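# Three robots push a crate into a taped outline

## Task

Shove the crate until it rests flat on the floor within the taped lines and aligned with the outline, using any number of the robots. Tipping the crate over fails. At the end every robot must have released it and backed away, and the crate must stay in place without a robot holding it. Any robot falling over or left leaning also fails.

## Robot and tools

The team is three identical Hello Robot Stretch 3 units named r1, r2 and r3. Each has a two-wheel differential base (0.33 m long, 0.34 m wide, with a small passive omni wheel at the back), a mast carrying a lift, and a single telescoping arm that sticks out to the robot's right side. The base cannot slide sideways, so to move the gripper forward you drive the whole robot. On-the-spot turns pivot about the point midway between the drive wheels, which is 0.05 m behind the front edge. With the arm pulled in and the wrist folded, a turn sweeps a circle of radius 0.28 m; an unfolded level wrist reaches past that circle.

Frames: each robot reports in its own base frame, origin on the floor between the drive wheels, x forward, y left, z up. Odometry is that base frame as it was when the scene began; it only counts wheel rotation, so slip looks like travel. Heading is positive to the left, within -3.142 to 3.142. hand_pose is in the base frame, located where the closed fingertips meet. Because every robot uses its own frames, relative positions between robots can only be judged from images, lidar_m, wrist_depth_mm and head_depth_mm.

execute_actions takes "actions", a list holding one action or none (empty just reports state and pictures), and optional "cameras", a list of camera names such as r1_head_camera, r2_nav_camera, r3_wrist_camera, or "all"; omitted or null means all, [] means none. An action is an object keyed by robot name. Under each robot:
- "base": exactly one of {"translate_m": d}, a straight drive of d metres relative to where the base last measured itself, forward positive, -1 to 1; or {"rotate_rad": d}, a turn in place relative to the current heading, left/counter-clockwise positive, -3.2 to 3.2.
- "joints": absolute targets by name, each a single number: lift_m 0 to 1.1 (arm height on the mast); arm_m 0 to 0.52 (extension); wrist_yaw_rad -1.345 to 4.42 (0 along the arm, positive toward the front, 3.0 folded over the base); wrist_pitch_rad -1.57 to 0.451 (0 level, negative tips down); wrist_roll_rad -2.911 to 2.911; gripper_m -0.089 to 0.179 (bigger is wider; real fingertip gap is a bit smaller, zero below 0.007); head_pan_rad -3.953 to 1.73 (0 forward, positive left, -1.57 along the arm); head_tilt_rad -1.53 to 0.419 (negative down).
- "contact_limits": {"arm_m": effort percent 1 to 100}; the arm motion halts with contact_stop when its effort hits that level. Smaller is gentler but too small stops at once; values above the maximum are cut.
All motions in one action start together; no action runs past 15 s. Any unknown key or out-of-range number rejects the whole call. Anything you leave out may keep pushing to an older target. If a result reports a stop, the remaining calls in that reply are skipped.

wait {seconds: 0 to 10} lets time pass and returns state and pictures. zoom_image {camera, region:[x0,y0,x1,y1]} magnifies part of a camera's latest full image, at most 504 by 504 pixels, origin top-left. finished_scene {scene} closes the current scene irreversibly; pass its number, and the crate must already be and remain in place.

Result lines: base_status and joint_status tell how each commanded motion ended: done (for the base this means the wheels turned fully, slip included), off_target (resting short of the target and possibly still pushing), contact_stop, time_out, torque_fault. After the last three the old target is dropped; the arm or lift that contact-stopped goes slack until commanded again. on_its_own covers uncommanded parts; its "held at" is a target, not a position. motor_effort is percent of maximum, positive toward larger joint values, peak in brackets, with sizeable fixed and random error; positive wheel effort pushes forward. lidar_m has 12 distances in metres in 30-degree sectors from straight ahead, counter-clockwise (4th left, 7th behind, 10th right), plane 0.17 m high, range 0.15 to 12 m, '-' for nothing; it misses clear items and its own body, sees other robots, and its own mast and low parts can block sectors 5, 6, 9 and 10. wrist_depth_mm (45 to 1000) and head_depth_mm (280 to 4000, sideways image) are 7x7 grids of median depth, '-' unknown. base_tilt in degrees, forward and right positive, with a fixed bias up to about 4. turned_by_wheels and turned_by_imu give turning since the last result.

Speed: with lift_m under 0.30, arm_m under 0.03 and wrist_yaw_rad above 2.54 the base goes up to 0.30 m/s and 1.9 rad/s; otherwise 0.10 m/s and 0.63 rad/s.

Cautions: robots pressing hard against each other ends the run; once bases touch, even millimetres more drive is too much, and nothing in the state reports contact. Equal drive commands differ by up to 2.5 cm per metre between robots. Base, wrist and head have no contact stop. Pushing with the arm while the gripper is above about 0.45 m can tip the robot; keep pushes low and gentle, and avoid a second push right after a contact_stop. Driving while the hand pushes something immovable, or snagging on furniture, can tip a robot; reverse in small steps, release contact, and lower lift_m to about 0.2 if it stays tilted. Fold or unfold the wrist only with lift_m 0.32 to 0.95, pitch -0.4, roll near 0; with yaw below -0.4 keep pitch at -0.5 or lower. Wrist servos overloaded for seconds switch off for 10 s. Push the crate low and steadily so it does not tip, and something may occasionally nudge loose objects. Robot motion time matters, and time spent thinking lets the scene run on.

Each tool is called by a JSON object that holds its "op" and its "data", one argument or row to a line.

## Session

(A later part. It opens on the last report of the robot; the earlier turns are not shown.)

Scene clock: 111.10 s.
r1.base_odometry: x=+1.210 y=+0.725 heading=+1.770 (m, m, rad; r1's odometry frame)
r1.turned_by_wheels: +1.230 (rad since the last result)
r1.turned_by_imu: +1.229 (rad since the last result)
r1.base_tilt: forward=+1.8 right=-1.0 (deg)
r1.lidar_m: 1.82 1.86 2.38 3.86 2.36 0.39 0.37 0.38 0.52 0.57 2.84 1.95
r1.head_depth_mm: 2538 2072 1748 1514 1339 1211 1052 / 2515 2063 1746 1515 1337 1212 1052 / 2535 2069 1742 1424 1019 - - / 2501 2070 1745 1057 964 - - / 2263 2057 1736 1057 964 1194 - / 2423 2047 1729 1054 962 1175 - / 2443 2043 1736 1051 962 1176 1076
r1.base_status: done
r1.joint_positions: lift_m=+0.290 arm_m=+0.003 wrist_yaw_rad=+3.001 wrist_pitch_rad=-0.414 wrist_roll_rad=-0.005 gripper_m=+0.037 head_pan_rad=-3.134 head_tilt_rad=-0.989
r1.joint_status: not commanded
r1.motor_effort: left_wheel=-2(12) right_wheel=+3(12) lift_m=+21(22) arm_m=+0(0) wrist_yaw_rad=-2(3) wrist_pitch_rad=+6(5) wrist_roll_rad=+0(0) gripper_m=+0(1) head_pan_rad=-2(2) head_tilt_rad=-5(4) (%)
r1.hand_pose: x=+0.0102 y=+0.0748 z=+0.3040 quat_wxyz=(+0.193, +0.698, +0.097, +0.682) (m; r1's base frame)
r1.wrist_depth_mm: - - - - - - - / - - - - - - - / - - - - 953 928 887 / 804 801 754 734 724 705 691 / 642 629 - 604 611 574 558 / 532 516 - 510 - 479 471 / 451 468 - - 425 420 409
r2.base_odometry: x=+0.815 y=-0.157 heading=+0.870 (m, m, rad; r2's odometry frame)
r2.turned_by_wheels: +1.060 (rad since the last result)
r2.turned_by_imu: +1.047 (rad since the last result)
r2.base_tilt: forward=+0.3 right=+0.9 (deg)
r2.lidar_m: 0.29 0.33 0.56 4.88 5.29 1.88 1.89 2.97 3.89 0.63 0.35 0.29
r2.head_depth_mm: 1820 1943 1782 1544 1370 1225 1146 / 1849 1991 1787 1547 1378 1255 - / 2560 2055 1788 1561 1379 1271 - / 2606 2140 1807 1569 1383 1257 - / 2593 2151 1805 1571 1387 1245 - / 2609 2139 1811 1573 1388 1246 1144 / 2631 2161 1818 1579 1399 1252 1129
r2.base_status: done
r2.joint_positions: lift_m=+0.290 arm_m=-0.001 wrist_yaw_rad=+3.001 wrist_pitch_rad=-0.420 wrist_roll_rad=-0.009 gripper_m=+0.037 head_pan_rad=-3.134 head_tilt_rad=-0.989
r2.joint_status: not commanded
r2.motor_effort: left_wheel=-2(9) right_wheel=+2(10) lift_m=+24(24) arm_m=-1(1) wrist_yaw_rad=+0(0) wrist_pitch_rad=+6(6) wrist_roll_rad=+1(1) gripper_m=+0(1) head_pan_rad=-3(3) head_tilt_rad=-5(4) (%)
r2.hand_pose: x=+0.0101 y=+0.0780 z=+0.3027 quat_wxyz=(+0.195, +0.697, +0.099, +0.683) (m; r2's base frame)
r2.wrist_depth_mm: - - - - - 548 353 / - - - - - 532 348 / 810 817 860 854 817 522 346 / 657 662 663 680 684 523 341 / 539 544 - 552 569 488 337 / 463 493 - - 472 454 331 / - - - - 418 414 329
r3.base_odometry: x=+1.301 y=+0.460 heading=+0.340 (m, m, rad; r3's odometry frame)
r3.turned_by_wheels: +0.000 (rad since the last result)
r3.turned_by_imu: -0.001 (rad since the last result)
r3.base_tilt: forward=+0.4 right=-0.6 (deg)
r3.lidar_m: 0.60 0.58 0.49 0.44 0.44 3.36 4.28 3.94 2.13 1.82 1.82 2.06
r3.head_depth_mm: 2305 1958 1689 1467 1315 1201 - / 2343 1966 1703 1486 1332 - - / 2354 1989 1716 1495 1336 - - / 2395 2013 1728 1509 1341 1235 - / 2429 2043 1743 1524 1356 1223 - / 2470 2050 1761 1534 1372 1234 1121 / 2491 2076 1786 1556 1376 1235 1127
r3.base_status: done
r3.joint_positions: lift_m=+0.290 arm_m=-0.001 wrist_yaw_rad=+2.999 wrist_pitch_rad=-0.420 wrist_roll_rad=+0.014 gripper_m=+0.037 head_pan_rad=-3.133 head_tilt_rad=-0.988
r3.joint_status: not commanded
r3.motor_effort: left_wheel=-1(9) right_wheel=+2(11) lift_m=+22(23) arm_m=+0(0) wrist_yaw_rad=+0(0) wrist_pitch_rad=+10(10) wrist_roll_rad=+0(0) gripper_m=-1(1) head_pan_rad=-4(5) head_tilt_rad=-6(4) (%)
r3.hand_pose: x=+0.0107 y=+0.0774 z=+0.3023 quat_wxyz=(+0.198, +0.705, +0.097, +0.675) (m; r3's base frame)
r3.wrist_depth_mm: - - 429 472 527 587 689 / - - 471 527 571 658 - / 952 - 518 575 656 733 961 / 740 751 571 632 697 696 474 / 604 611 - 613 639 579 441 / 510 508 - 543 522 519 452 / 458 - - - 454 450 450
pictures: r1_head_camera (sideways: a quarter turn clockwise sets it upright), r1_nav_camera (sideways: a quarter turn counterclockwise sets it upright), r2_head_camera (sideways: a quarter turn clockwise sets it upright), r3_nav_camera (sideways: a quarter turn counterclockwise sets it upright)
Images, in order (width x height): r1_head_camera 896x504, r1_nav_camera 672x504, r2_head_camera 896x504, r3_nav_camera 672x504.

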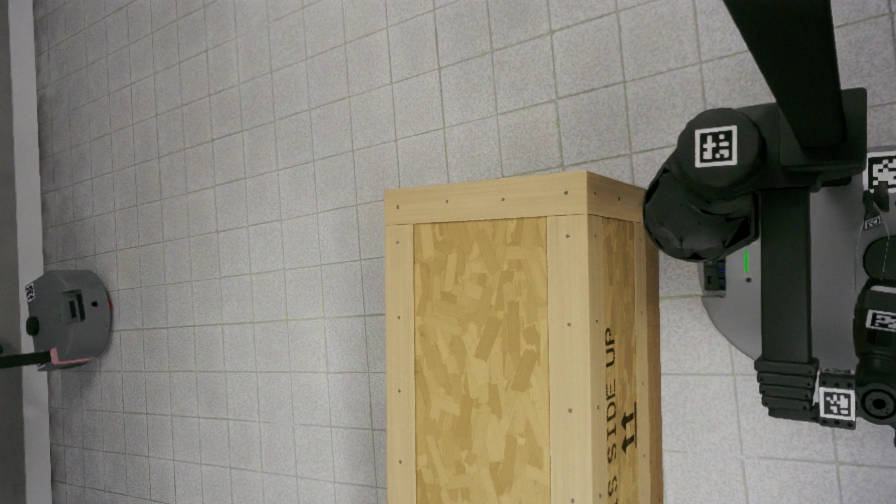

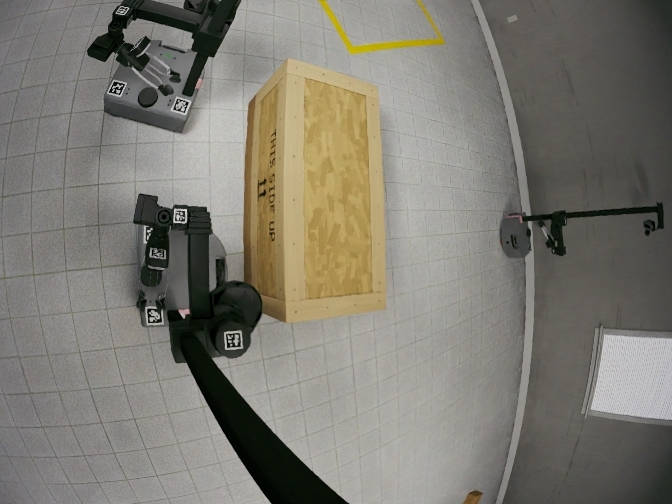

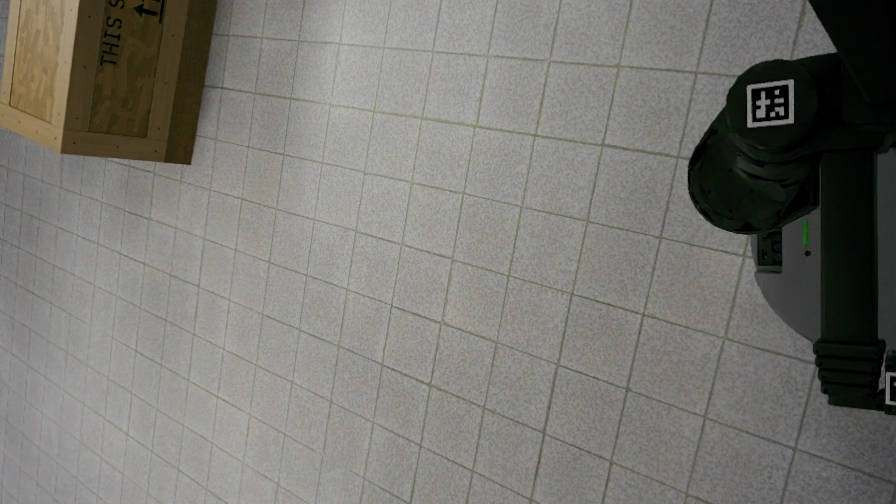

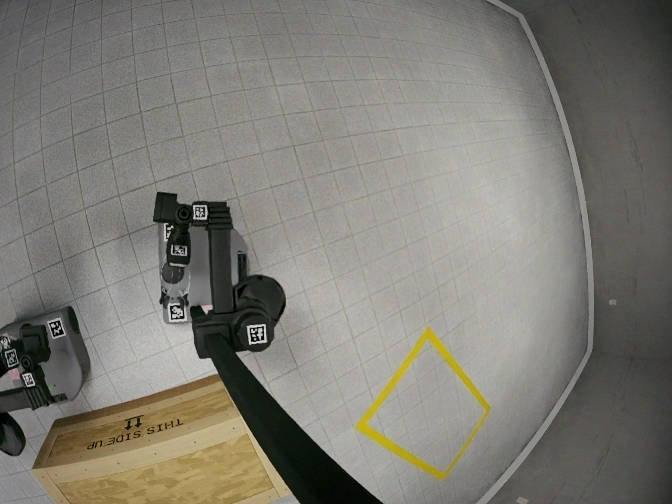

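{"op": "execute_actions", "data": {
  "actions": [
    {"r1":{"base":{"translate_m":-0.08}},"r2":{"base":{"rotate_rad":-1.90}},"r3":{"base":{"translate_m":0.08}}}
  ],
  "cameras": []
}}

{"op": "execute_actions", "data": {
  "actions": [
    {"r2":{"base":{"translate_m":0.25}},"r3":{"base":{"rotate_rad":-1.33}}}
  ],
  "cameras": ["r3_head_camera","r1_nav_camera"]
}}

Scene clock: 123.77 s.
r1.base_odometry: x=+1.225 y=+0.646 heading=+1.770 (m, m, rad; r1's odometry frame)
r1.turned_by_wheels: +0.000 (rad since the last result)
r1.turned_by_imu: +0.000 (rad since the last result)
r1.base_tilt: forward=+1.9 right=-1.0 (deg)
r1.lidar_m: 1.90 1.94 2.48 3.86 2.32 0.30 0.29 0.30 0.41 0.53 0.51 2.04
r1.head_depth_mm: 2523 2073 1748 1513 1340 1220 1056 / 2521 2065 1742 1510 1337 1213 1051 / 2460 2051 1741 1483 962 - - / 2439 2062 1745 1054 933 - - / 2330 2044 1738 1053 934 1076 - / 2357 2050 1739 1052 930 1140 - / 2429 2048 1730 1051 929 1136 1078
r1.base_status: done
r1.joint_positions: lift_m=+0.290 arm_m=+0.003 wrist_yaw_rad=+3.001 wrist_pitch_rad=-0.414 wrist_roll_rad=-0.005 gripper_m=+0.037 head_pan_rad=-3.134 head_tilt_rad=-0.989
r1.joint_status: not commanded
r1.motor_effort: left_wheel=-2(14) right_wheel=+2(7) lift_m=+21(21) arm_m=+0(0) wrist_yaw_rad=-1(1) wrist_pitch_rad=+6(5) wrist_roll_rad=+0(0) gripper_m=+0(0) head_pan_rad=-2(2) head_tilt_rad=-4(4) (%)
r1.hand_pose: x=+0.0102 y=+0.0748 z=+0.3040 quat_wxyz=(+0.193, +0.698, +0.097, +0.682) (m; r1's base frame)
r1.wrist_depth_mm: - - - - - - - / - - - - - - - / - - - - 960 951 909 / 816 783 769 737 737 713 681 / 653 614 - 606 604 578 566 / 521 519 - 516 - 488 471 / 449 468 - - 424 414 410
r2.base_odometry: x=+0.815 y=-0.157 heading=-1.030 (m, m, rad; r2's odometry frame)
r2.turned_by_wheels: -1.900 (rad since the last result)
r2.turned_by_imu: -1.877 (rad since the last result)
r2.base_tilt: forward=+0.2 right=+0.9 (deg)
r2.lidar_m: 1.68 0.46 0.31 0.29 0.30 0.38 0.87 4.96 4.78 1.88 4.57 2.96
r2.head_depth_mm: 738 771 809 846 892 932 965 / 1009 1069 1141 1222 1278 1233 - / 1593 1748 1718 1552 1384 1271 - / 2517 2108 1796 1560 1382 1261 - / 2592 2119 1800 1566 1396 1250 - / 2624 2160 1826 1578 1396 1251 1142 / 2651 2153 1832 1589 1395 1252 1135
r2.base_status: done
r2.joint_positions: lift_m=+0.290 arm_m=-0.001 wrist_yaw_rad=+3.001 wrist_pitch_rad=-0.420 wrist_roll_rad=-0.009 gripper_m=+0.037 head_pan_rad=-3.134 head_tilt_rad=-0.989
r2.joint_status: not commanded
r2.motor_effort: left_wheel=+1(14) right_wheel=-2(8) lift_m=+24(25) arm_m=-1(2) wrist_yaw_rad=+0(1) wrist_pitch_rad=+6(6) wrist_roll_rad=+1(1) gripper_m=+1(1) head_pan_rad=-4(3) head_tilt_rad=-5(4) (%)
r2.hand_pose: x=+0.0101 y=+0.0780 z=+0.3027 quat_wxyz=(+0.195, +0.697, +0.099, +0.683) (m; r2's base frame)
r2.wrist_depth_mm: 261 - 294 314 339 365 399 / 286 - 324 346 377 414 451 / 310 327 360 385 425 466 527 / 339 363 404 436 484 535 601 / 379 403 - 473 537 561 574 / 409 424 - - 476 484 488 / - - - - 414 418 420
r3.base_odometry: x=+1.377 y=+0.487 heading=+0.340 (m, m, rad; r3's odometry frame)
r3.turned_by_wheels: +0.000 (rad since the last result)
r3.turned_by_imu: -0.001 (rad since the last result)
r3.base_tilt: forward=+0.4 right=-0.6 (deg)
r3.lidar_m: 3.38 0.52 0.51 0.45 0.45 3.39 4.37 3.86 2.10 1.79 1.79 2.04
r3.head_depth_mm: 2316 1931 1671 1472 1316 1211 - / 2341 1973 1695 1481 1327 - - / 2375 1997 1712 1503 1335 - - / 2403 2023 1729 1513 1348 1231 - / 2420 2042 1740 1539 1352 1223 - / 2456 2060 1770 1543 1364 1233 1117 / 2469 2071 1771 1555 1382 1238 1125
r3.base_status: done
r3.joint_positions: lift_m=+0.290 arm_m=-0.001 wrist_yaw_rad=+2.999 wrist_pitch_rad=-0.420 wrist_roll_rad=+0.014 gripper_m=+0.037 head_pan_rad=-3.133 head_tilt_rad=-0.988
r3.joint_status: not commanded
r3.motor_effort: left_wheel=-1(8) right_wheel=+2(11) lift_m=+22(23) arm_m=+0(0) wrist_yaw_rad=+1(1) wrist_pitch_rad=+10(10) wrist_roll_rad=+0(0) gripper_m=-1(0) head_pan_rad=-3(4) head_tilt_rad=-6(5) (%)
r3.hand_pose: x=+0.0107 y=+0.0774 z=+0.3023 quat_wxyz=(+0.198, +0.705, +0.097, +0.675) (m; r3's base frame)
r3.wrist_depth_mm: 380 - 443 490 552 615 - / - - 490 526 608 684 - / 887 - 526 594 664 617 609 / 743 503 590 642 707 506 466 / 598 568 - 627 625 491 425 / 504 520 - 537 533 490 493 / 455 - - - 450 457 444
pictures: none
No camera images: the call's "cameras" was empty. Leave "cameras" out to get every camera's image.

Scene clock: 126.43 s.
r1.base_odometry: x=+1.225 y=+0.646 heading=+1.770 (m, m, rad; r1's odometry frame)
r1.turned_by_wheels: +0.000 (rad since the last result)
r1.turned_by_imu: +0.000 (rad since the last result)
r1.base_tilt: forward=+1.9 right=-1.1 (deg)
r1.lidar_m: 1.90 1.93 2.48 3.83 2.31 0.30 0.29 0.30 0.41 0.38 0.39 2.04
r1.head_depth_mm: 2509 2071 1751 1512 1335 1215 1053 / 2472 2065 1742 1514 1334 1216 1054 / 2480 2060 1743 1483 966 - - / 2286 2061 1732 1056 933 - - / 2327 2049 1742 1055 931 1079 - / 2444 2054 1733 1051 931 1138 - / 2413 2048 1740 1050 929 1138 1077
r1.base_status: not commanded
r1.joint_positions: lift_m=+0.290 arm_m=+0.003 wrist_yaw_rad=+3.001 wrist_pitch_rad=-0.414 wrist_roll_rad=-0.005 gripper_m=+0.037 head_pan_rad=-3.134 head_tilt_rad=-0.989
r1.joint_status: not commanded
r1.motor_effort: left_wheel=-1(2) right_wheel=+3(2) lift_m=+21(21) arm_m=+0(0) wrist_yaw_rad=-2(1) wrist_pitch_rad=+6(6) wrist_roll_rad=+0(0) gripper_m=-1(1) head_pan_rad=-2(1) head_tilt_rad=-5(4) (%)
r1.hand_pose: x=+0.0102 y=+0.0748 z=+0.3040 quat_wxyz=(+0.193, +0.698, +0.097, +0.682) (m; r1's base frame)
r1.wrist_depth_mm: - - - - - - - / - - - - - - - / - - - - 972 958 898 / 802 797 770 745 720 707 681 / 639 621 - 611 610 573 569 / 532 522 - 514 - 483 483 / 457 474 - - 432 412 411
r2.base_odometry: x=+0.944 y=-0.371 heading=-1.030 (m, m, rad; r2's odometry frame)
r2.turned_by_wheels: +0.000 (rad since the last result)
r2.turned_by_imu: +0.002 (rad since the last result)
r2.base_tilt: forward=+0.2 right=+0.9 (deg)
r2.lidar_m: 1.79 0.49 0.33 0.31 0.32 0.41 0.93 5.23 1.95 1.88 4.54 2.75
r2.head_depth_mm: 797 831 872 912 958 1001 1037 / 1092 1154 1234 1321 1325 1250 - / 1732 1869 1743 1561 1377 1276 - / 2579 2121 1802 1571 1389 1262 - / 2581 2129 1809 1576 1387 1242 - / 2623 2157 1822 1563 1389 1250 1147 / 2646 2148 1822 1579 1405 1252 1129
r2.base_status: done
r2.joint_positions: lift_m=+0.290 arm_m=-0.001 wrist_yaw_rad=+3.001 wrist_pitch_rad=-0.419 wrist_roll_rad=-0.009 gripper_m=+0.037 head_pan_rad=-3.134 head_tilt_rad=-0.989
r2.joint_status: not commanded
r2.motor_effort: left_wheel=+3(13) right_wheel=-1(6) lift_m=+23(25) arm_m=-2(2) wrist_yaw_rad=+0(0) wrist_pitch_rad=+6(6) wrist_roll_rad=+1(1) gripper_m=+0(0) head_pan_rad=-4(3) head_tilt_rad=-4(4) (%)
r2.hand_pose: x=+0.0102 y=+0.0780 z=+0.3027 quat_wxyz=(+0.195, +0.697, +0.099, +0.683) (m; r2's base frame)
r2.wrist_depth_mm: 278 - 313 331 357 389 423 / 303 - 340 370 399 438 484 / 329 347 383 413 449 497 554 / 362 385 428 462 511 560 631 / 404 429 - 506 553 567 577 / 436 458 - - 472 482 484 / - - - - 411 417 422
r3.base_odometry: x=+1.377 y=+0.487 heading=-0.990 (m, m, rad; r3's odometry frame)
r3.turned_by_wheels: -1.330 (rad since the last result)
r3.turned_by_imu: -1.308 (rad since the last result)
r3.base_tilt: forward=+0.4 right=-0.6 (deg)
r3.lidar_m: 1.79 1.85 2.44 0.52 0.52 0.47 0.45 0.47 4.04 4.33 2.68 1.88
r3.head_depth_mm: 2255 1946 1682 1033 1064 1204 - / 2294 1967 1691 1038 1075 - - / 2365 1974 1721 1051 1088 - - / 2379 2007 1719 1058 1100 1231 - / 2426 2018 1756 1472 1314 1222 - / 2459 2040 1751 1537 1368 1228 1122 / 2497 2076 1777 1551 1372 1242 1125
r3.base_status: done
r3.joint_positions: lift_m=+0.290 arm_m=-0.001 wrist_yaw_rad=+2.999 wrist_pitch_rad=-0.420 wrist_roll_rad=+0.014 gripper_m=+0.037 head_pan_rad=-3.134 head_tilt_rad=-0.988
r3.joint_status: not commanded
r3.motor_effort: left_wheel=+2(12) right_wheel=-3(9) lift_m=+23(22) arm_m=+0(0) wrist_yaw_rad=+1(1) wrist_pitch_rad=+10(10) wrist_roll_rad=+0(0) gripper_m=+0(1) head_pan_rad=-3(5) head_tilt_rad=-5(5) (%)
r3.hand_pose: x=+0.0107 y=+0.0774 z=+0.3023 quat_wxyz=(+0.198, +0.705, +0.097, +0.675) (m; r3's base frame)
r3.wrist_depth_mm: - - - - - - - / 682 - - - - - - / 595 - 855 - 990 996 - / 475 480 722 769 782 749 789 / 566 517 - 622 645 623 630 / 514 516 - 536 523 524 527 / 459 - - - 449 448 459
pictures: r1_nav_camera (sideways: a quarter turn counterclockwise sets it upright), r3_head_camera (sideways: a quarter turn clockwise sets it upright)
Images, in order (width x height): r1_nav_camera 672x504, r3_head_camera 896x504.

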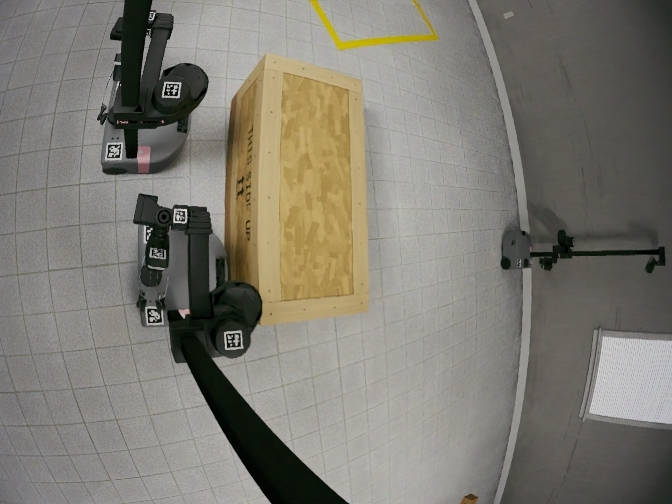

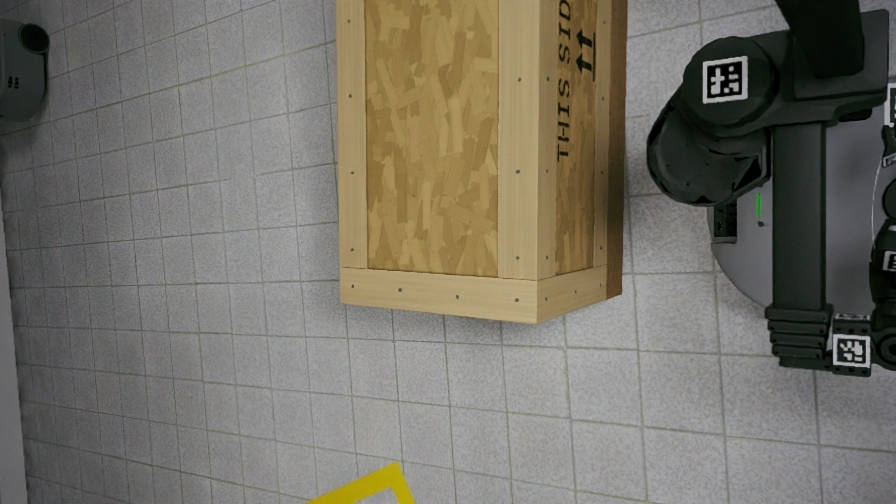

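{"op": "execute_actions", "data": {
  "actions": [
    {"r2":{"base":{"rotate_rad":1.78}},"r3":{"base":{"translate_m":-0.16}}}
  ],
  "cameras": []
}}

{"op": "execute_actions", "data": {
  "actions": [
    {"r1":{"base":{"translate_m":-0.6}},"r3":{"base":{"translate_m":-0.6}}}
  ],
  "cameras": ["r3_head_camera","r1_head_camera","r1_nav_camera"]
}}

Scene clock: 132.07 s.
r1.base_odometry: x=+1.225 y=+0.646 heading=+1.770 (m, m, rad; r1's odometry frame)
r1.turned_by_wheels: +0.000 (rad since the last result)
r1.turned_by_imu: +0.000 (rad since the last result)
r1.base_tilt: forward=+1.8 right=-1.0 (deg)
r1.lidar_m: 1.90 1.93 2.48 3.85 2.31 0.30 0.29 0.30 0.41 0.39 2.96 2.03
r1.head_depth_mm: 2529 2059 1751 1511 1336 1216 1054 / 2491 2060 1750 1508 1335 1214 1054 / 2461 2053 1735 1491 964 - - / 2225 2055 1742 1055 937 - - / 2429 2061 1743 1054 932 1081 - / 2400 2038 1744 1052 929 1137 - / 2414 2051 1743 1053 930 1090 1046
r1.base_status: not commanded
r1.joint_positions: lift_m=+0.290 arm_m=+0.003 wrist_yaw_rad=+3.001 wrist_pitch_rad=-0.414 wrist_roll_rad=-0.005 gripper_m=+0.037 head_pan_rad=-3.134 head_tilt_rad=-0.989
r1.joint_status: not commanded
r1.motor_effort: left_wheel=-2(2) right_wheel=+2(3) lift_m=+22(22) arm_m=+0(0) wrist_yaw_rad=+0(2) wrist_pitch_rad=+6(6) wrist_roll_rad=+0(0) gripper_m=+0(0) head_pan_rad=-1(1) head_tilt_rad=-5(4) (%)
r1.hand_pose: x=+0.0102 y=+0.0748 z=+0.3040 quat_wxyz=(+0.193, +0.698, +0.097, +0.682) (m; r1's base frame)
r1.wrist_depth_mm: - - - - - - - / - - - - - - - / - - - - 922 931 896 / 811 783 764 733 739 700 692 / 644 630 - 613 609 581 562 / 530 522 - 516 - 486 474 / 456 474 - - 428 418 414
r2.base_odometry: x=+0.944 y=-0.371 heading=+0.750 (m, m, rad; r2's odometry frame)
r2.turned_by_wheels: +1.780 (rad since the last result)
r2.turned_by_imu: +1.756 (rad since the last result)
r2.base_tilt: forward=+0.3 right=+0.9 (deg)
r2.lidar_m: 0.31 0.34 0.51 2.09 5.55 1.89 1.88 2.76 3.70 0.88 0.40 0.32
r2.head_depth_mm: 1829 1944 1784 1545 1380 1230 1140 / 1845 1998 1791 1559 1370 1252 - / 2569 2053 1790 1560 1378 1265 - / 2579 2120 1816 1564 1383 1264 - / 2607 2129 1821 1573 1391 1243 - / 2598 2146 1823 1574 1393 1250 1145 / 2608 2182 1819 1590 1401 1247 1130
r2.base_status: done
r2.joint_positions: lift_m=+0.290 arm_m=-0.001 wrist_yaw_rad=+3.001 wrist_pitch_rad=-0.419 wrist_roll_rad=-0.009 gripper_m=+0.037 head_pan_rad=-3.134 head_tilt_rad=-0.989
r2.joint_status: not commanded
r2.motor_effort: left_wheel=-2(9) right_wheel=+3(12) lift_m=+24(23) arm_m=-2(2) wrist_yaw_rad=+0(0) wrist_pitch_rad=+6(6) wrist_roll_rad=+1(1) gripper_m=-1(0) head_pan_rad=-3(4) head_tilt_rad=-4(4) (%)
r2.hand_pose: x=+0.0102 y=+0.0780 z=+0.3027 quat_wxyz=(+0.195, +0.697, +0.099, +0.683) (m; r2's base frame)
r2.wrist_depth_mm: - - - - 856 481 331 / - - - - 864 477 333 / 814 817 848 868 776 484 332 / 652 661 667 673 674 482 335 / 538 542 - 549 566 467 337 / 462 488 - - 479 455 335 / - - - - 416 417 331
r3.base_odometry: x=+1.289 y=+0.620 heading=-0.990 (m, m, rad; r3's odometry frame)
r3.turned_by_wheels: +0.000 (rad since the last result)
r3.turned_by_imu: +0.000 (rad since the last result)
r3.base_tilt: forward=+0.4 right=-0.6 (deg)
r3.lidar_m: 1.95 2.00 2.65 0.50 0.40 0.30 0.29 0.31 3.83 4.35 2.91 2.05
r3.head_depth_mm: 2180 1948 1687 1036 920 1019 - / 2278 1962 1694 1039 929 - - / 2379 1979 1713 1053 932 - - / 2406 2004 1733 1059 941 1064 - / 2406 2037 1745 1507 997 1199 - / 2476 2044 1758 1540 1371 1225 1123 / 2479 2077 1777 1562 1376 1238 1124
r3.base_status: done
r3.joint_positions: lift_m=+0.290 arm_m=-0.001 wrist_yaw_rad=+2.999 wrist_pitch_rad=-0.420 wrist_roll_rad=+0.014 gripper_m=+0.037 head_pan_rad=-3.134 head_tilt_rad=-0.988
r3.joint_status: not commanded
r3.motor_effort: left_wheel=+2(10) right_wheel=-2(12) lift_m=+22(22) arm_m=+0(0) wrist_yaw_rad=+1(1) wrist_pitch_rad=+10(10) wrist_roll_rad=+0(0) gripper_m=-1(0) head_pan_rad=-5(4) head_tilt_rad=-4(5) (%)
r3.hand_pose: x=+0.0107 y=+0.0774 z=+0.3023 quat_wxyz=(+0.197, +0.705, +0.097, +0.675) (m; r3's base frame)
r3.wrist_depth_mm: 413 - - - - - - / 417 - - - - - - / 422 - 595 877 - 998 - / 421 560 501 682 761 794 762 / 415 567 - 569 636 626 634 / 401 513 - 541 522 521 528 / 378 - - - 449 458 450
pictures: none
No camera images: the call's "cameras" was empty. Leave "cameras" out to get every camera's image.

Scene clock: 135.70 s.
r1.base_odometry: x=+1.344 y=+0.058 heading=+1.770 (m, m, rad; r1's odometry frame)
r1.turned_by_wheels: +0.000 (rad since the last result)
r1.turned_by_imu: +0.001 (rad since the last result)
r1.base_tilt: forward=+1.9 right=-1.0 (deg)
r1.lidar_m: 2.49 2.53 3.26 2.19 3.55 0.29 0.28 0.29 0.38 0.41 3.91 2.66
r1.head_depth_mm: 2153 2070 1753 1510 1334 1214 1052 / 2132 2067 1749 1510 1336 1212 1051 / 2104 2007 1739 1514 1289 - - / 1816 1897 1735 1054 932 - - / 2013 1993 1738 1051 931 987 - / 2028 2042 1733 1048 930 1116 - / 2007 2040 1723 1048 930 1102 1064
r1.base_status: done
r1.joint_positions: lift_m=+0.290 arm_m=+0.003 wrist_yaw_rad=+3.001 wrist_pitch_rad=-0.414 wrist_roll_rad=-0.005 gripper_m=+0.037 head_pan_rad=-3.134 head_tilt_rad=-0.991
r1.joint_status: not commanded
r1.motor_effort: left_wheel=-3(82) right_wheel=-10(46) lift_m=+23(23) arm_m=+0(0) wrist_yaw_rad=-1(2) wrist_pitch_rad=+6(6) wrist_roll_rad=+0(0) gripper_m=+1(0) head_pan_rad=-1(2) head_tilt_rad=-4(5) (%)
r1.hand_pose: x=+0.0103 y=+0.0747 z=+0.3039 quat_wxyz=(+0.194, +0.698, +0.097, +0.682) (m; r1's base frame)
r1.wrist_depth_mm: - - - - - - - / - - - - - - - / - - - - 990 922 901 / 806 788 769 755 722 700 692 / 634 626 - 607 606 575 561 / 522 509 - 514 - 486 474 / 451 474 - - 422 415 411
r2.base_odometry: x=+0.944 y=-0.371 heading=+0.750 (m, m, rad; r2's odometry frame)
r2.turned_by_wheels: +0.000 (rad since the last result)
r2.turned_by_imu: -0.001 (rad since the last result)
r2.base_tilt: forward=+0.3 right=+0.9 (deg)
r2.lidar_m: 0.31 0.34 0.50 2.11 5.55 1.31 1.30 2.76 3.70 0.88 0.40 0.32
r2.head_depth_mm: 1776 1477 1642 1551 1376 1229 1145 / 1635 1504 1674 1553 1374 1252 - / 2485 2001 1715 1563 1380 1272 - / 2592 2133 1800 1568 1381 1256 - / 2619 2145 1807 1563 1383 1244 - / 2640 2135 1827 1578 1391 1249 1145 / 2632 2172 1817 1583 1398 1248 1133
r2.base_status: not commanded
r2.joint_positions: lift_m=+0.290 arm_m=-0.001 wrist_yaw_rad=+3.001 wrist_pitch_rad=-0.419 wrist_roll_rad=-0.009 gripper_m=+0.037 head_pan_rad=-3.134 head_tilt_rad=-0.989
r2.joint_status: not commanded
r2.motor_effort: left_wheel=-1(1) right_wheel=+2(3) lift_m=+24(24) arm_m=-2(2) wrist_yaw_rad=+0(0) wrist_pitch_rad=+6(6) wrist_roll_rad=+1(1) gripper_m=+0(1) head_pan_rad=-4(4) head_tilt_rad=-5(5) (%)
r2.hand_pose: x=+0.0102 y=+0.0780 z=+0.3027 quat_wxyz=(+0.195, +0.697, +0.099, +0.683) (m; r2's base frame)
r2.wrist_depth_mm: - - - - 848 482 333 / - - - - 866 483 333 / 818 823 840 856 780 480 335 / 644 655 665 674 671 484 334 / 540 542 - 555 555 467 336 / 460 491 - - 477 455 338 / - - - - 412 419 334
r3.base_odometry: x=+0.960 y=+1.122 heading=-0.990 (m, m, rad; r3's odometry frame)
r3.turned_by_wheels: +0.000 (rad since the last result)
r3.turned_by_imu: +0.002 (rad since the last result)
r3.base_tilt: forward=+0.4 right=-0.6 (deg)
r3.lidar_m: 2.54 2.61 3.45 0.53 0.39 0.29 0.28 0.29 3.05 4.37 3.79 2.67
r3.head_depth_mm: 2012 1882 1662 1028 919 990 - / 2166 1952 1688 1037 924 - - / 2117 1975 1702 1043 933 - - / 2118 1982 1716 1051 941 1018 - / 2117 2015 1734 1506 990 1186 - / 2087 2038 1758 1538 1367 1231 1116 / 2092 2071 1777 1548 1370 1234 1126
r3.base_status: translate_m off_target (by the wheels' count: -0.5997 of -0.6000)
r3.joint_positions: lift_m=+0.290 arm_m=-0.001 wrist_yaw_rad=+3.000 wrist_pitch_rad=-0.419 wrist_roll_rad=+0.014 gripper_m=+0.037 head_pan_rad=-3.135 head_tilt_rad=-0.993
r3.joint_status: not commanded
r3.on_its_own: left_wheel is at rest, and its effort (-50) is outside its rest range (-18 to +18); right_wheel is at rest, and its effort (-61) is outside its rest range (-18 to +18)
r3.motor_effort: left_wheel=-50(92) right_wheel=-61(82) lift_m=+25(25) arm_m=+0(0) wrist_yaw_rad=+0(0) wrist_pitch_rad=+9(10) wrist_roll_rad=+0(0) gripper_m=+1(0) head_pan_rad=-3(3) head_tilt_rad=-2(4) (%)
r3.hand_pose: x=+0.0105 y=+0.0776 z=+0.3025 quat_wxyz=(+0.197, +0.705, +0.096, +0.675) (m; r3's base frame)
r3.wrist_depth_mm: 399 - - - - - - / 399 - 789 - - - - / 404 - 613 926 987 - - / 403 533 519 727 757 779 775 / 392 569 - 589 654 613 639 / 386 512 - 534 522 524 532 / 362 - - - 454 450 459
pictures: r1_head_camera (sideways: a quarter turn clockwise sets it upright), r1_nav_camera (sideways: a quarter turn counterclockwise sets it upright), r3_head_camera (sideways: a quarter turn clockwise sets it upright)
Images, in order (width x height): r1_head_camera 896x504, r1_nav_camera 672x504, r3_head_camera 896x504.

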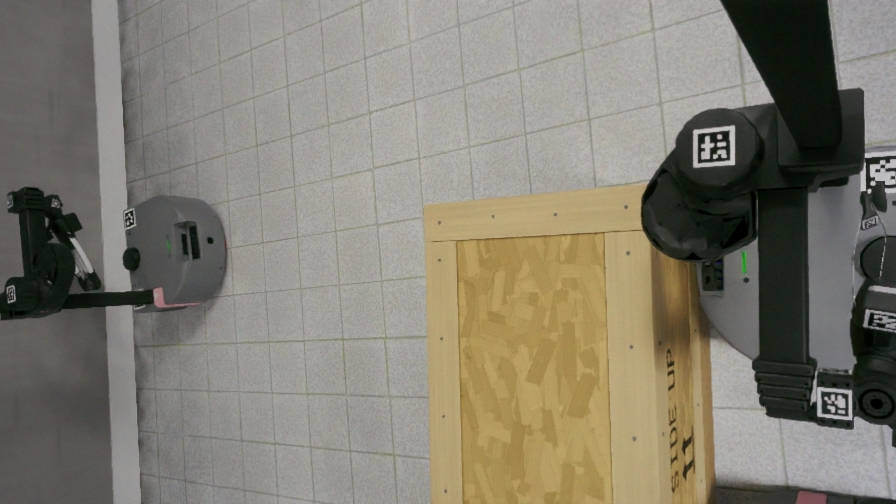

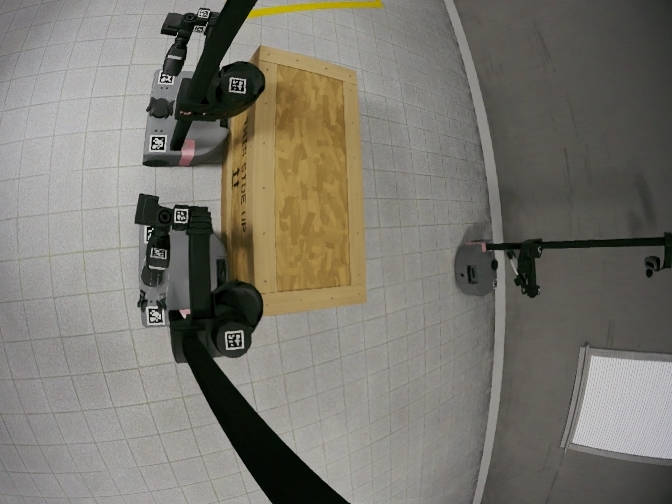

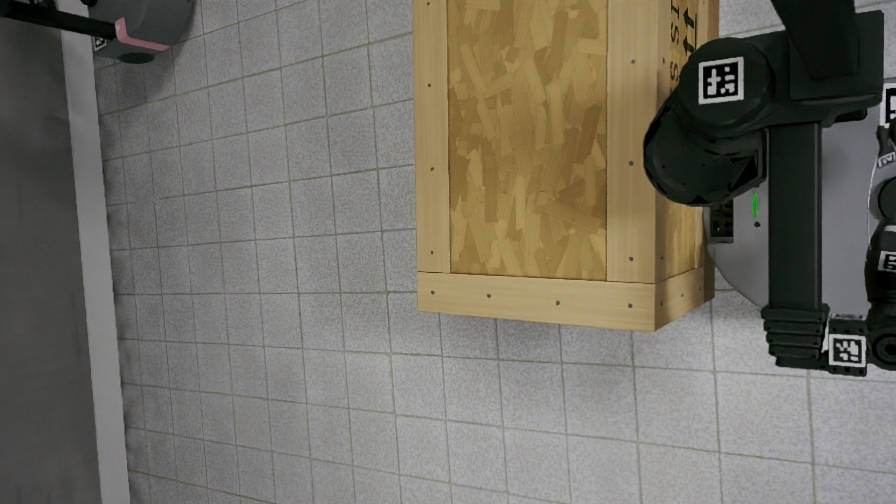

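{"op": "execute_actions", "data": {
  "actions": [
    {"r1":{"base":{"translate_m":-0.91}},"r3":{"base":{"translate_m":-0.91}}}
  ],
  "cameras": ["r3_head_camera","r1_head_camera","r2_head_camera","r3_nav_camera"]
}}

Scene clock: 144.40 s.
r1.base_odometry: x=+1.524 y=-0.834 heading=+1.770 (m, m, rad; r1's odometry frame)
r1.turned_by_wheels: +0.000 (rad since the last result)
r1.turned_by_imu: +0.002 (rad since the last result)
r1.base_tilt: forward=+1.9 right=-1.1 (deg)
r1.lidar_m: 3.37 3.45 2.29 2.30 2.12 1.45 0.28 0.29 0.39 0.46 5.05 3.63
r1.head_depth_mm: 1287 1546 1742 1514 1332 1215 1056 / 1278 1526 1716 1510 1337 1211 1053 / 1258 1448 1668 1464 1335 - - / 1253 1475 1160 1070 931 - - / 1180 1356 1505 1052 931 986 - / 1225 1445 1672 1050 930 1118 - / 1214 1430 1653 1049 931 1098 1077
r1.base_status: done
r1.joint_positions: lift_m=+0.290 arm_m=+0.003 wrist_yaw_rad=+3.001 wrist_pitch_rad=-0.414 wrist_roll_rad=-0.005 gripper_m=+0.037 head_pan_rad=-3.134 head_tilt_rad=-0.991
r1.joint_status: not commanded
r1.motor_effort: left_wheel=-2(38) right_wheel=-6(38) lift_m=+23(22) arm_m=+0(0) wrist_yaw_rad=-1(1) wrist_pitch_rad=+6(6) wrist_roll_rad=+0(0) gripper_m=+0(0) head_pan_rad=-1(1) head_tilt_rad=-4(4) (%)
r1.hand_pose: x=+0.0103 y=+0.0747 z=+0.3039 quat_wxyz=(+0.194, +0.698, +0.097, +0.682) (m; r1's base frame)
r1.wrist_depth_mm: - - - - - - - / - - - - - - - / - - - - 973 911 907 / 818 799 747 751 718 720 691 / 634 612 - 595 605 577 566 / 527 523 - 511 - 487 482 / 453 466 - - 425 414 409
r2.base_odometry: x=+0.944 y=-0.371 heading=+0.750 (m, m, rad; r2's odometry frame)
r2.turned_by_wheels: +0.000 (rad since the last result)
r2.turned_by_imu: -0.001 (rad since the last result)
r2.base_tilt: forward=+0.2 right=+1.0 (deg)
r2.lidar_m: 0.31 0.34 0.50 2.11 0.48 0.39 0.39 2.76 3.70 0.88 0.40 0.32
r2.head_depth_mm: 2540 2092 1676 1081 957 1109 1144 / 2552 2097 1339 1082 958 1092 - / 2404 2018 1103 1134 976 1089 - / 2599 2134 1761 1541 1383 1258 - / 2610 2139 1808 1568 1391 1242 - / 2607 2151 1819 1577 1389 1251 1148 / 2619 2150 1828 1591 1396 1250 1134
r2.base_status: not commanded
r2.joint_positions: lift_m=+0.290 arm_m=-0.001 wrist_yaw_rad=+3.001 wrist_pitch_rad=-0.419 wrist_roll_rad=-0.009 gripper_m=+0.037 head_pan_rad=-3.134 head_tilt_rad=-0.989
r2.joint_status: not commanded
r2.motor_effort: left_wheel=-1(1) right_wheel=+2(2) lift_m=+24(24) arm_m=-2(2) wrist_yaw_rad=+0(0) wrist_pitch_rad=+6(6) wrist_roll_rad=+1(1) gripper_m=+1(0) head_pan_rad=-4(4) head_tilt_rad=-5(5) (%)
r2.hand_pose: x=+0.0102 y=+0.0780 z=+0.3027 quat_wxyz=(+0.195, +0.697, +0.099, +0.683) (m; r2's base frame)
r2.wrist_depth_mm: 436 - - - 853 480 331 / 451 - - - 862 482 336 / 454 583 847 853 778 482 335 / 451 607 668 667 679 487 336 / 452 542 - 552 561 466 336 / 444 489 - - 473 453 336 / - - - - 412 415 331
r3.base_odometry: x=+0.461 y=+1.883 heading=-0.990 (m, m, rad; r3's odometry frame)
r3.turned_by_wheels: +0.000 (rad since the last result)
r3.turned_by_imu: +0.002 (rad since the last result)
r3.base_tilt: forward=+0.5 right=-0.5 (deg)
r3.lidar_m: 3.44 3.55 2.89 0.57 0.39 0.29 0.28 0.29 1.81 4.40 4.55 3.61
r3.head_depth_mm: 1272 1503 1673 1030 922 988 - / 1258 1488 1669 1037 927 - - / 1261 1489 1663 1040 936 - - / 1260 1483 1685 1053 943 1022 - / 1251 1489 1692 1501 991 1187 - / 1248 1474 1700 1537 1362 1225 1121 / 1242 1469 1703 1533 1374 1240 1129
r3.base_status: translate_m off_target (by the wheels' count: -0.9097 of -0.9100)
r3.joint_positions: lift_m=+0.290 arm_m=-0.001 wrist_yaw_rad=+3.000 wrist_pitch_rad=-0.419 wrist_roll_rad=+0.014 gripper_m=+0.037 head_pan_rad=-3.135 head_tilt_rad=-0.993
r3.joint_status: not commanded
r3.on_its_own: left_wheel is at rest, and its effort (-46) is outside its rest range (-18 to +18); right_wheel is at rest, and its effort (-60) is outside its rest range (-18 to +18)
r3.motor_effort: left_wheel=-46(80) right_wheel=-60(72) lift_m=+25(25) arm_m=+0(0) wrist_yaw_rad=-1(0) wrist_pitch_rad=+9(9) wrist_roll_rad=+0(0) gripper_m=+1(1) head_pan_rad=-3(4) head_tilt_rad=-4(3) (%)
r3.hand_pose: x=+0.0105 y=+0.0776 z=+0.3025 quat_wxyz=(+0.197, +0.705, +0.096, +0.675) (m; r3's base frame)
r3.wrist_depth_mm: 395 - - - - - - / 401 - - - - - - / 411 - 610 856 - - 998 / 395 528 573 697 753 785 754 / 388 560 - 610 651 631 628 / 379 511 - 533 523 527 536 / 357 - - - 453 459 451
pictures: r1_head_camera (sideways: a quarter turn clockwise sets it upright), r2_head_camera (sideways: a quarter turn clockwise sets it upright), r3_head_camera (sideways: a quarter turn clockwise sets it upright), r3_nav_camera (sideways: a quarter turn counterclockwise sets it upright)
Images, in order (width x height): r1_head_camera 896x504, r2_head_camera 896x504, r3_head_camera 896x504, r3_nav_camera 672x504.

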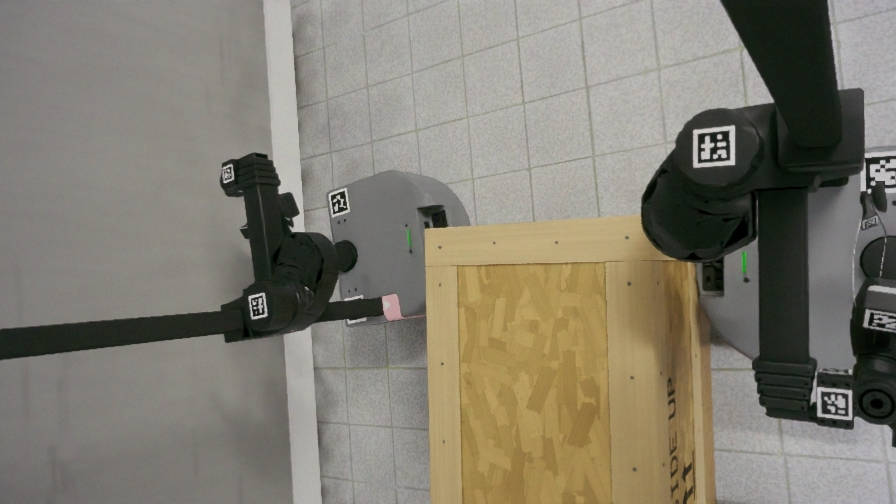

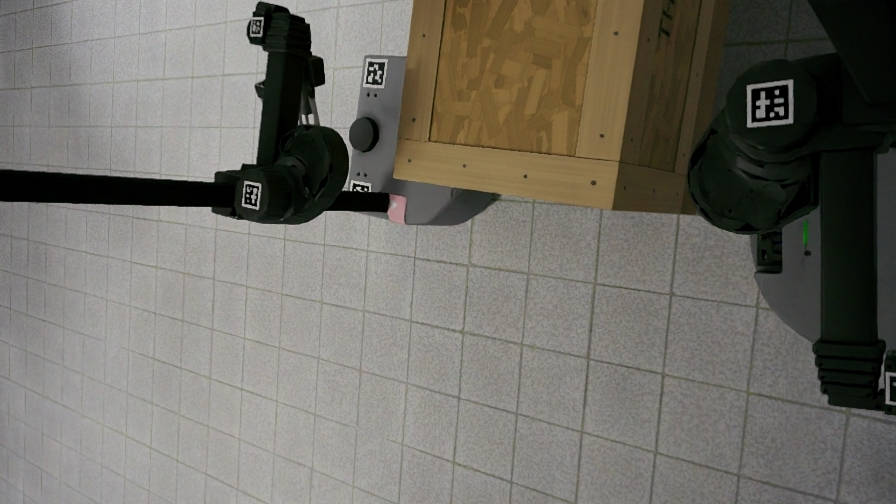

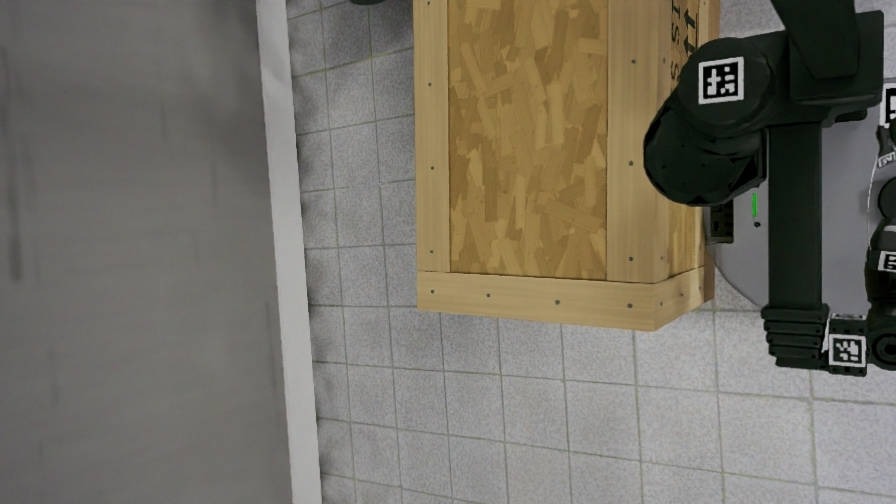

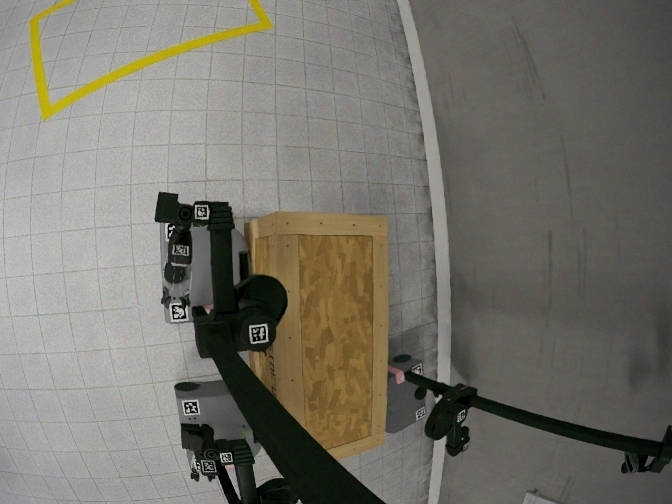

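{"op": "execute_actions", "data": {
  "actions": [
    {"r1":{"base":{"translate_m":0.14}},"r2":{"base":{"rotate_rad":-0.35}},"r3":{"base":{"translate_m":0.003}}}
  ],
  "cameras": []
}}

{"op": "execute_actions", "data": {
  "actions": [
    {"r1":{"base":{"rotate_rad":1.75}},"r2":{"base":{"translate_m":-0.10}}}
  ],
  "cameras": ["r2_head_camera","r3_nav_camera"]
}}

Scene clock: 169.27 s.
r1.base_odometry: x=+1.497 y=-0.697 heading=+1.770 (m, m, rad; r1's odometry frame)
r1.turned_by_wheels: +0.000 (rad since the last result)
r1.turned_by_imu: +0.000 (rad since the last result)
r1.base_tilt: forward=+1.9 right=-1.0 (deg)
r1.lidar_m: 3.24 3.31 2.27 2.24 2.35 1.60 0.42 0.43 0.49 0.58 5.07 3.46
r1.head_depth_mm: 1425 1697 1739 1510 1332 1215 1054 / 1407 1689 1749 1514 1334 1209 1055 / 1396 1559 1698 1508 1328 - - / 1376 1513 1518 1059 1007 - - / 1306 1160 1489 1056 995 1219 - / 1345 1589 1728 1051 988 1189 - / 1337 1574 1722 1046 977 1187 1075
r1.base_status: done
r1.joint_positions: lift_m=+0.290 arm_m=+0.003 wrist_yaw_rad=+3.001 wrist_pitch_rad=-0.414 wrist_roll_rad=-0.005 gripper_m=+0.037 head_pan_rad=-3.134 head_tilt_rad=-0.991
r1.joint_status: not commanded
r1.motor_effort: left_wheel=+0(13) right_wheel=+1(7) lift_m=+22(22) arm_m=+0(0) wrist_yaw_rad=+0(1) wrist_pitch_rad=+6(6) wrist_roll_rad=+0(0) gripper_m=+0(1) head_pan_rad=-1(2) head_tilt_rad=-3(4) (%)
r1.hand_pose: x=+0.0103 y=+0.0747 z=+0.3039 quat_wxyz=(+0.194, +0.698, +0.097, +0.682) (m; r1's base frame)
r1.wrist_depth_mm: - - - - - - - / - - - - - - - / - - - - 935 927 895 / 805 781 754 762 721 708 691 / 634 634 - 604 603 571 551 / 529 521 - 512 - 488 475 / 451 467 - - 423 417 409
r2.base_odometry: x=+0.944 y=-0.371 heading=+0.400 (m, m, rad; r2's odometry frame)
r2.turned_by_wheels: -0.350 (rad since the last result)
r2.turned_by_imu: -0.347 (rad since the last result)
r2.base_tilt: forward=+0.3 right=+0.9 (deg)
r2.lidar_m: 0.31 0.31 0.37 0.66 0.69 0.43 0.39 4.48 2.76 3.65 0.61 0.36
r2.head_depth_mm: 2402 1145 1347 1079 1008 1233 1144 / 2556 2106 1749 1083 992 1235 - / 2584 2109 1797 1088 986 1189 - / 2608 2125 1731 1094 980 1199 - / 2623 2134 1542 1137 1321 1241 - / 2624 1196 1704 1575 1399 1249 1149 / 2500 2157 1812 1575 1401 1258 1127
r2.base_status: done
r2.joint_positions: lift_m=+0.290 arm_m=-0.001 wrist_yaw_rad=+3.001 wrist_pitch_rad=-0.419 wrist_roll_rad=-0.009 gripper_m=+0.037 head_pan_rad=-3.134 head_tilt_rad=-0.989
r2.joint_status: not commanded
r2.motor_effort: left_wheel=+3(10) right_wheel=-2(8) lift_m=+24(24) arm_m=-2(2) wrist_yaw_rad=+0(0) wrist_pitch_rad=+6(6) wrist_roll_rad=+1(1) gripper_m=+0(0) head_pan_rad=-3(3) head_tilt_rad=-4(5) (%)
r2.hand_pose: x=+0.0102 y=+0.0780 z=+0.3027 quat_wxyz=(+0.195, +0.697, +0.099, +0.683) (m; r2's base frame)
r2.wrist_depth_mm: - - - 758 469 338 264 / - - - 811 490 351 274 / 740 823 840 793 520 365 282 / 626 660 666 675 534 382 291 / 546 544 - 564 514 399 300 / 463 489 - - 476 404 311 / - - - - 413 393 320
r3.base_odometry: x=+0.463 y=+1.880 heading=-0.990 (m, m, rad; r3's odometry frame)
r3.turned_by_wheels: +0.000 (rad since the last result)
r3.turned_by_imu: -0.001 (rad since the last result)
r3.base_tilt: forward=+0.4 right=-0.5 (deg)
r3.lidar_m: 3.45 3.54 0.59 0.59 0.39 0.29 0.28 0.29 1.81 4.40 4.51 3.59
r3.head_depth_mm: 1271 1508 1666 1030 918 996 - / 1268 1498 1671 1037 926 - - / 1263 1491 1669 1047 931 - - / 1265 1482 1685 1052 940 1035 - / 1251 1480 1690 1504 990 1191 - / 1251 1478 1692 1535 1361 1234 1113 / 1240 1472 1704 1546 1373 1235 1123
r3.base_status: done
r3.joint_positions: lift_m=+0.290 arm_m=-0.001 wrist_yaw_rad=+3.000 wrist_pitch_rad=-0.419 wrist_roll_rad=+0.014 gripper_m=+0.037 head_pan_rad=-3.135 head_tilt_rad=-0.993
r3.joint_status: not commanded
r3.motor_effort: left_wheel=+0(35) right_wheel=+1(46) lift_m=+25(24) arm_m=+0(0) wrist_yaw_rad=+1(1) wrist_pitch_rad=+9(9) wrist_roll_rad=+0(0) gripper_m=+0(0) head_pan_rad=-3(3) head_tilt_rad=-2(2) (%)
r3.hand_pose: x=+0.0105 y=+0.0776 z=+0.3025 quat_wxyz=(+0.197, +0.705, +0.096, +0.675) (m; r3's base frame)
r3.wrist_depth_mm: 402 - - 743 - - - / 401 - - 807 - - - / 400 - 639 618 999 988 991 / 402 531 631 590 736 790 785 / 397 560 - 610 637 628 642 / 388 514 - 540 518 513 528 / 363 - - - 454 455 453
pictures: none
No camera images: the call's "cameras" was empty. Leave "cameras" out to get every camera's image.

Scene clock: 171.63 s.
r1.base_odometry: x=+1.497 y=-0.697 heading=-2.764 (m, m, rad; r1's odometry frame)
r1.turned_by_wheels: +1.750 (rad since the last result)
r1.turned_by_imu: +1.748 (rad since the last result)
r1.base_tilt: forward=+1.9 right=-1.0 (deg)
r1.lidar_m: 3.73 1.99 0.42 0.41 0.45 0.49 4.95 4.32 3.31 3.24 3.43 2.25
r1.head_depth_mm: 2502 2076 1740 783 1173 1196 1055 / 2516 2061 1744 1256 1150 1215 1051 / 2487 2046 1740 1513 1233 - - / 2491 2056 1731 1505 1325 - - / 2495 2049 1735 1501 1326 1222 - / 2497 2047 1735 1503 1326 1188 - / 2469 2027 1731 1499 1326 1192 1075
r1.base_status: done
r1.joint_positions: lift_m=+0.290 arm_m=+0.003 wrist_yaw_rad=+3.001 wrist_pitch_rad=-0.414 wrist_roll_rad=-0.005 gripper_m=+0.037 head_pan_rad=-3.134 head_tilt_rad=-0.991
r1.joint_status: not commanded
r1.motor_effort: left_wheel=-2(11) right_wheel=+3(12) lift_m=+22(23) arm_m=+0(0) wrist_yaw_rad=-1(1) wrist_pitch_rad=+6(6) wrist_roll_rad=+0(0) gripper_m=+0(0) head_pan_rad=-1(1) head_tilt_rad=-3(4) (%)
r1.hand_pose: x=+0.0103 y=+0.0747 z=+0.3039 quat_wxyz=(+0.194, +0.698, +0.097, +0.682) (m; r1's base frame)
r1.wrist_depth_mm: 413 - 412 410 - - - / 437 - 432 439 - - - / 484 474 481 484 940 905 916 / 532 529 530 532 700 707 698 / 508 578 - 572 616 572 564 / 480 513 - 513 - 490 479 / 441 473 - - 427 415 413
r2.base_odometry: x=+0.852 y=-0.410 heading=+0.400 (m, m, rad; r2's odometry frame)
r2.turned_by_wheels: +0.000 (rad since the last result)
r2.turned_by_imu: -0.001 (rad since the last result)
r2.base_tilt: forward=+0.2 right=+0.9 (deg)
r2.lidar_m: 0.41 0.41 0.48 0.86 0.52 0.32 0.29 0.29 2.72 3.67 0.79 0.47
r2.head_depth_mm: 2534 1146 1259 1079 957 1159 1141 / 2548 2115 1777 1081 959 981 - / 2575 2114 1790 1085 963 898 - / 2503 1162 1472 1088 966 901 - / 2513 1370 1591 1450 1016 1213 - / 2625 2148 1829 1575 1396 1245 1152 / 2642 2165 1839 1574 1400 1254 1133
r2.base_status: done
r2.joint_positions: lift_m=+0.290 arm_m=-0.001 wrist_yaw_rad=+3.001 wrist_pitch_rad=-0.419 wrist_roll_rad=-0.009 gripper_m=+0.037 head_pan_rad=-3.134 head_tilt_rad=-0.989
r2.joint_status: not commanded
r2.motor_effort: left_wheel=+3(11) right_wheel=-1(9) lift_m=+24(24) arm_m=-2(2) wrist_yaw_rad=+0(0) wrist_pitch_rad=+6(6) wrist_roll_rad=+1(1) gripper_m=-1(0) head_pan_rad=-3(4) head_tilt_rad=-5(5) (%)
r2.hand_pose: x=+0.0102 y=+0.0780 z=+0.3027 quat_wxyz=(+0.195, +0.697, +0.099, +0.683) (m; r2's base frame)
r2.wrist_depth_mm: 602 - - 965 601 433 341 / 583 - - - 627 450 352 / 544 785 835 863 658 471 364 / 510 649 673 675 656 486 375 / 483 541 - 558 561 500 387 / 446 493 - - 479 470 395 / - - - - 415 418 398
r3.base_odometry: x=+0.463 y=+1.880 heading=-0.990 (m, m, rad; r3's odometry frame)
r3.turned_by_wheels: +0.000 (rad since the last result)
r3.turned_by_imu: +0.000 (rad since the last result)
r3.base_tilt: forward=+0.4 right=-0.6 (deg)
r3.lidar_m: 3.45 3.54 0.59 0.50 0.39 0.29 0.28 0.29 1.81 4.40 4.54 3.59
r3.head_depth_mm: 1278 1507 1671 1030 923 994 - / 1265 1496 1664 1038 925 - - / 1261 1484 1670 1043 933 - - / 1261 1494 1693 1055 938 1029 - / 1255 1487 1689 1495 991 1194 - / 1255 1479 1712 1531 1366 1228 1113 / 1246 1468 1699 1547 1365 1236 1124
r3.base_status: not commanded
r3.joint_positions: lift_m=+0.290 arm_m=-0.001 wrist_yaw_rad=+3.000 wrist_pitch_rad=-0.419 wrist_roll_rad=+0.014 gripper_m=+0.037 head_pan_rad=-3.135 head_tilt_rad=-0.993
r3.joint_status: not commanded
r3.motor_effort: left_wheel=+0(0) right_wheel=+1(1) lift_m=+24(25) arm_m=+0(0) wrist_yaw_rad=+1(1) wrist_pitch_rad=+9(9) wrist_roll_rad=+0(0) gripper_m=+0(0) head_pan_rad=-4(3) head_tilt_rad=-3(4) (%)
r3.hand_pose: x=+0.0105 y=+0.0776 z=+0.3025 quat_wxyz=(+0.197, +0.705, +0.096, +0.675) (m; r3's base frame)
r3.wrist_depth_mm: 403 - - 601 - - - / 399 - - - - - - / 405 - 973 584 630 - - / 405 542 754 513 532 779 753 / 388 575 - 572 588 625 634 / 389 510 - 535 526 528 528 / 367 - - - 460 445 458
pictures: r2_head_camera (sideways: a quarter turn clockwise sets it upright), r3_nav_camera (sideways: a quarter turn counterclockwise sets it upright)
Images, in order (width x height): r2_head_camera 896x504, r3_nav_camera 672x504.

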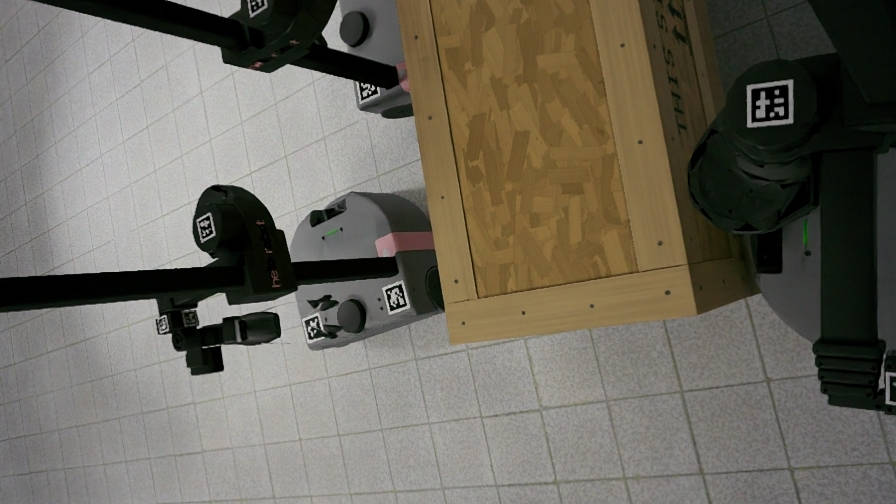

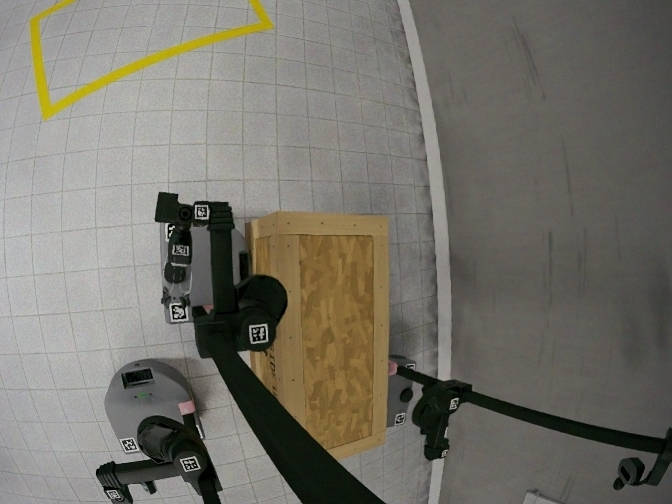

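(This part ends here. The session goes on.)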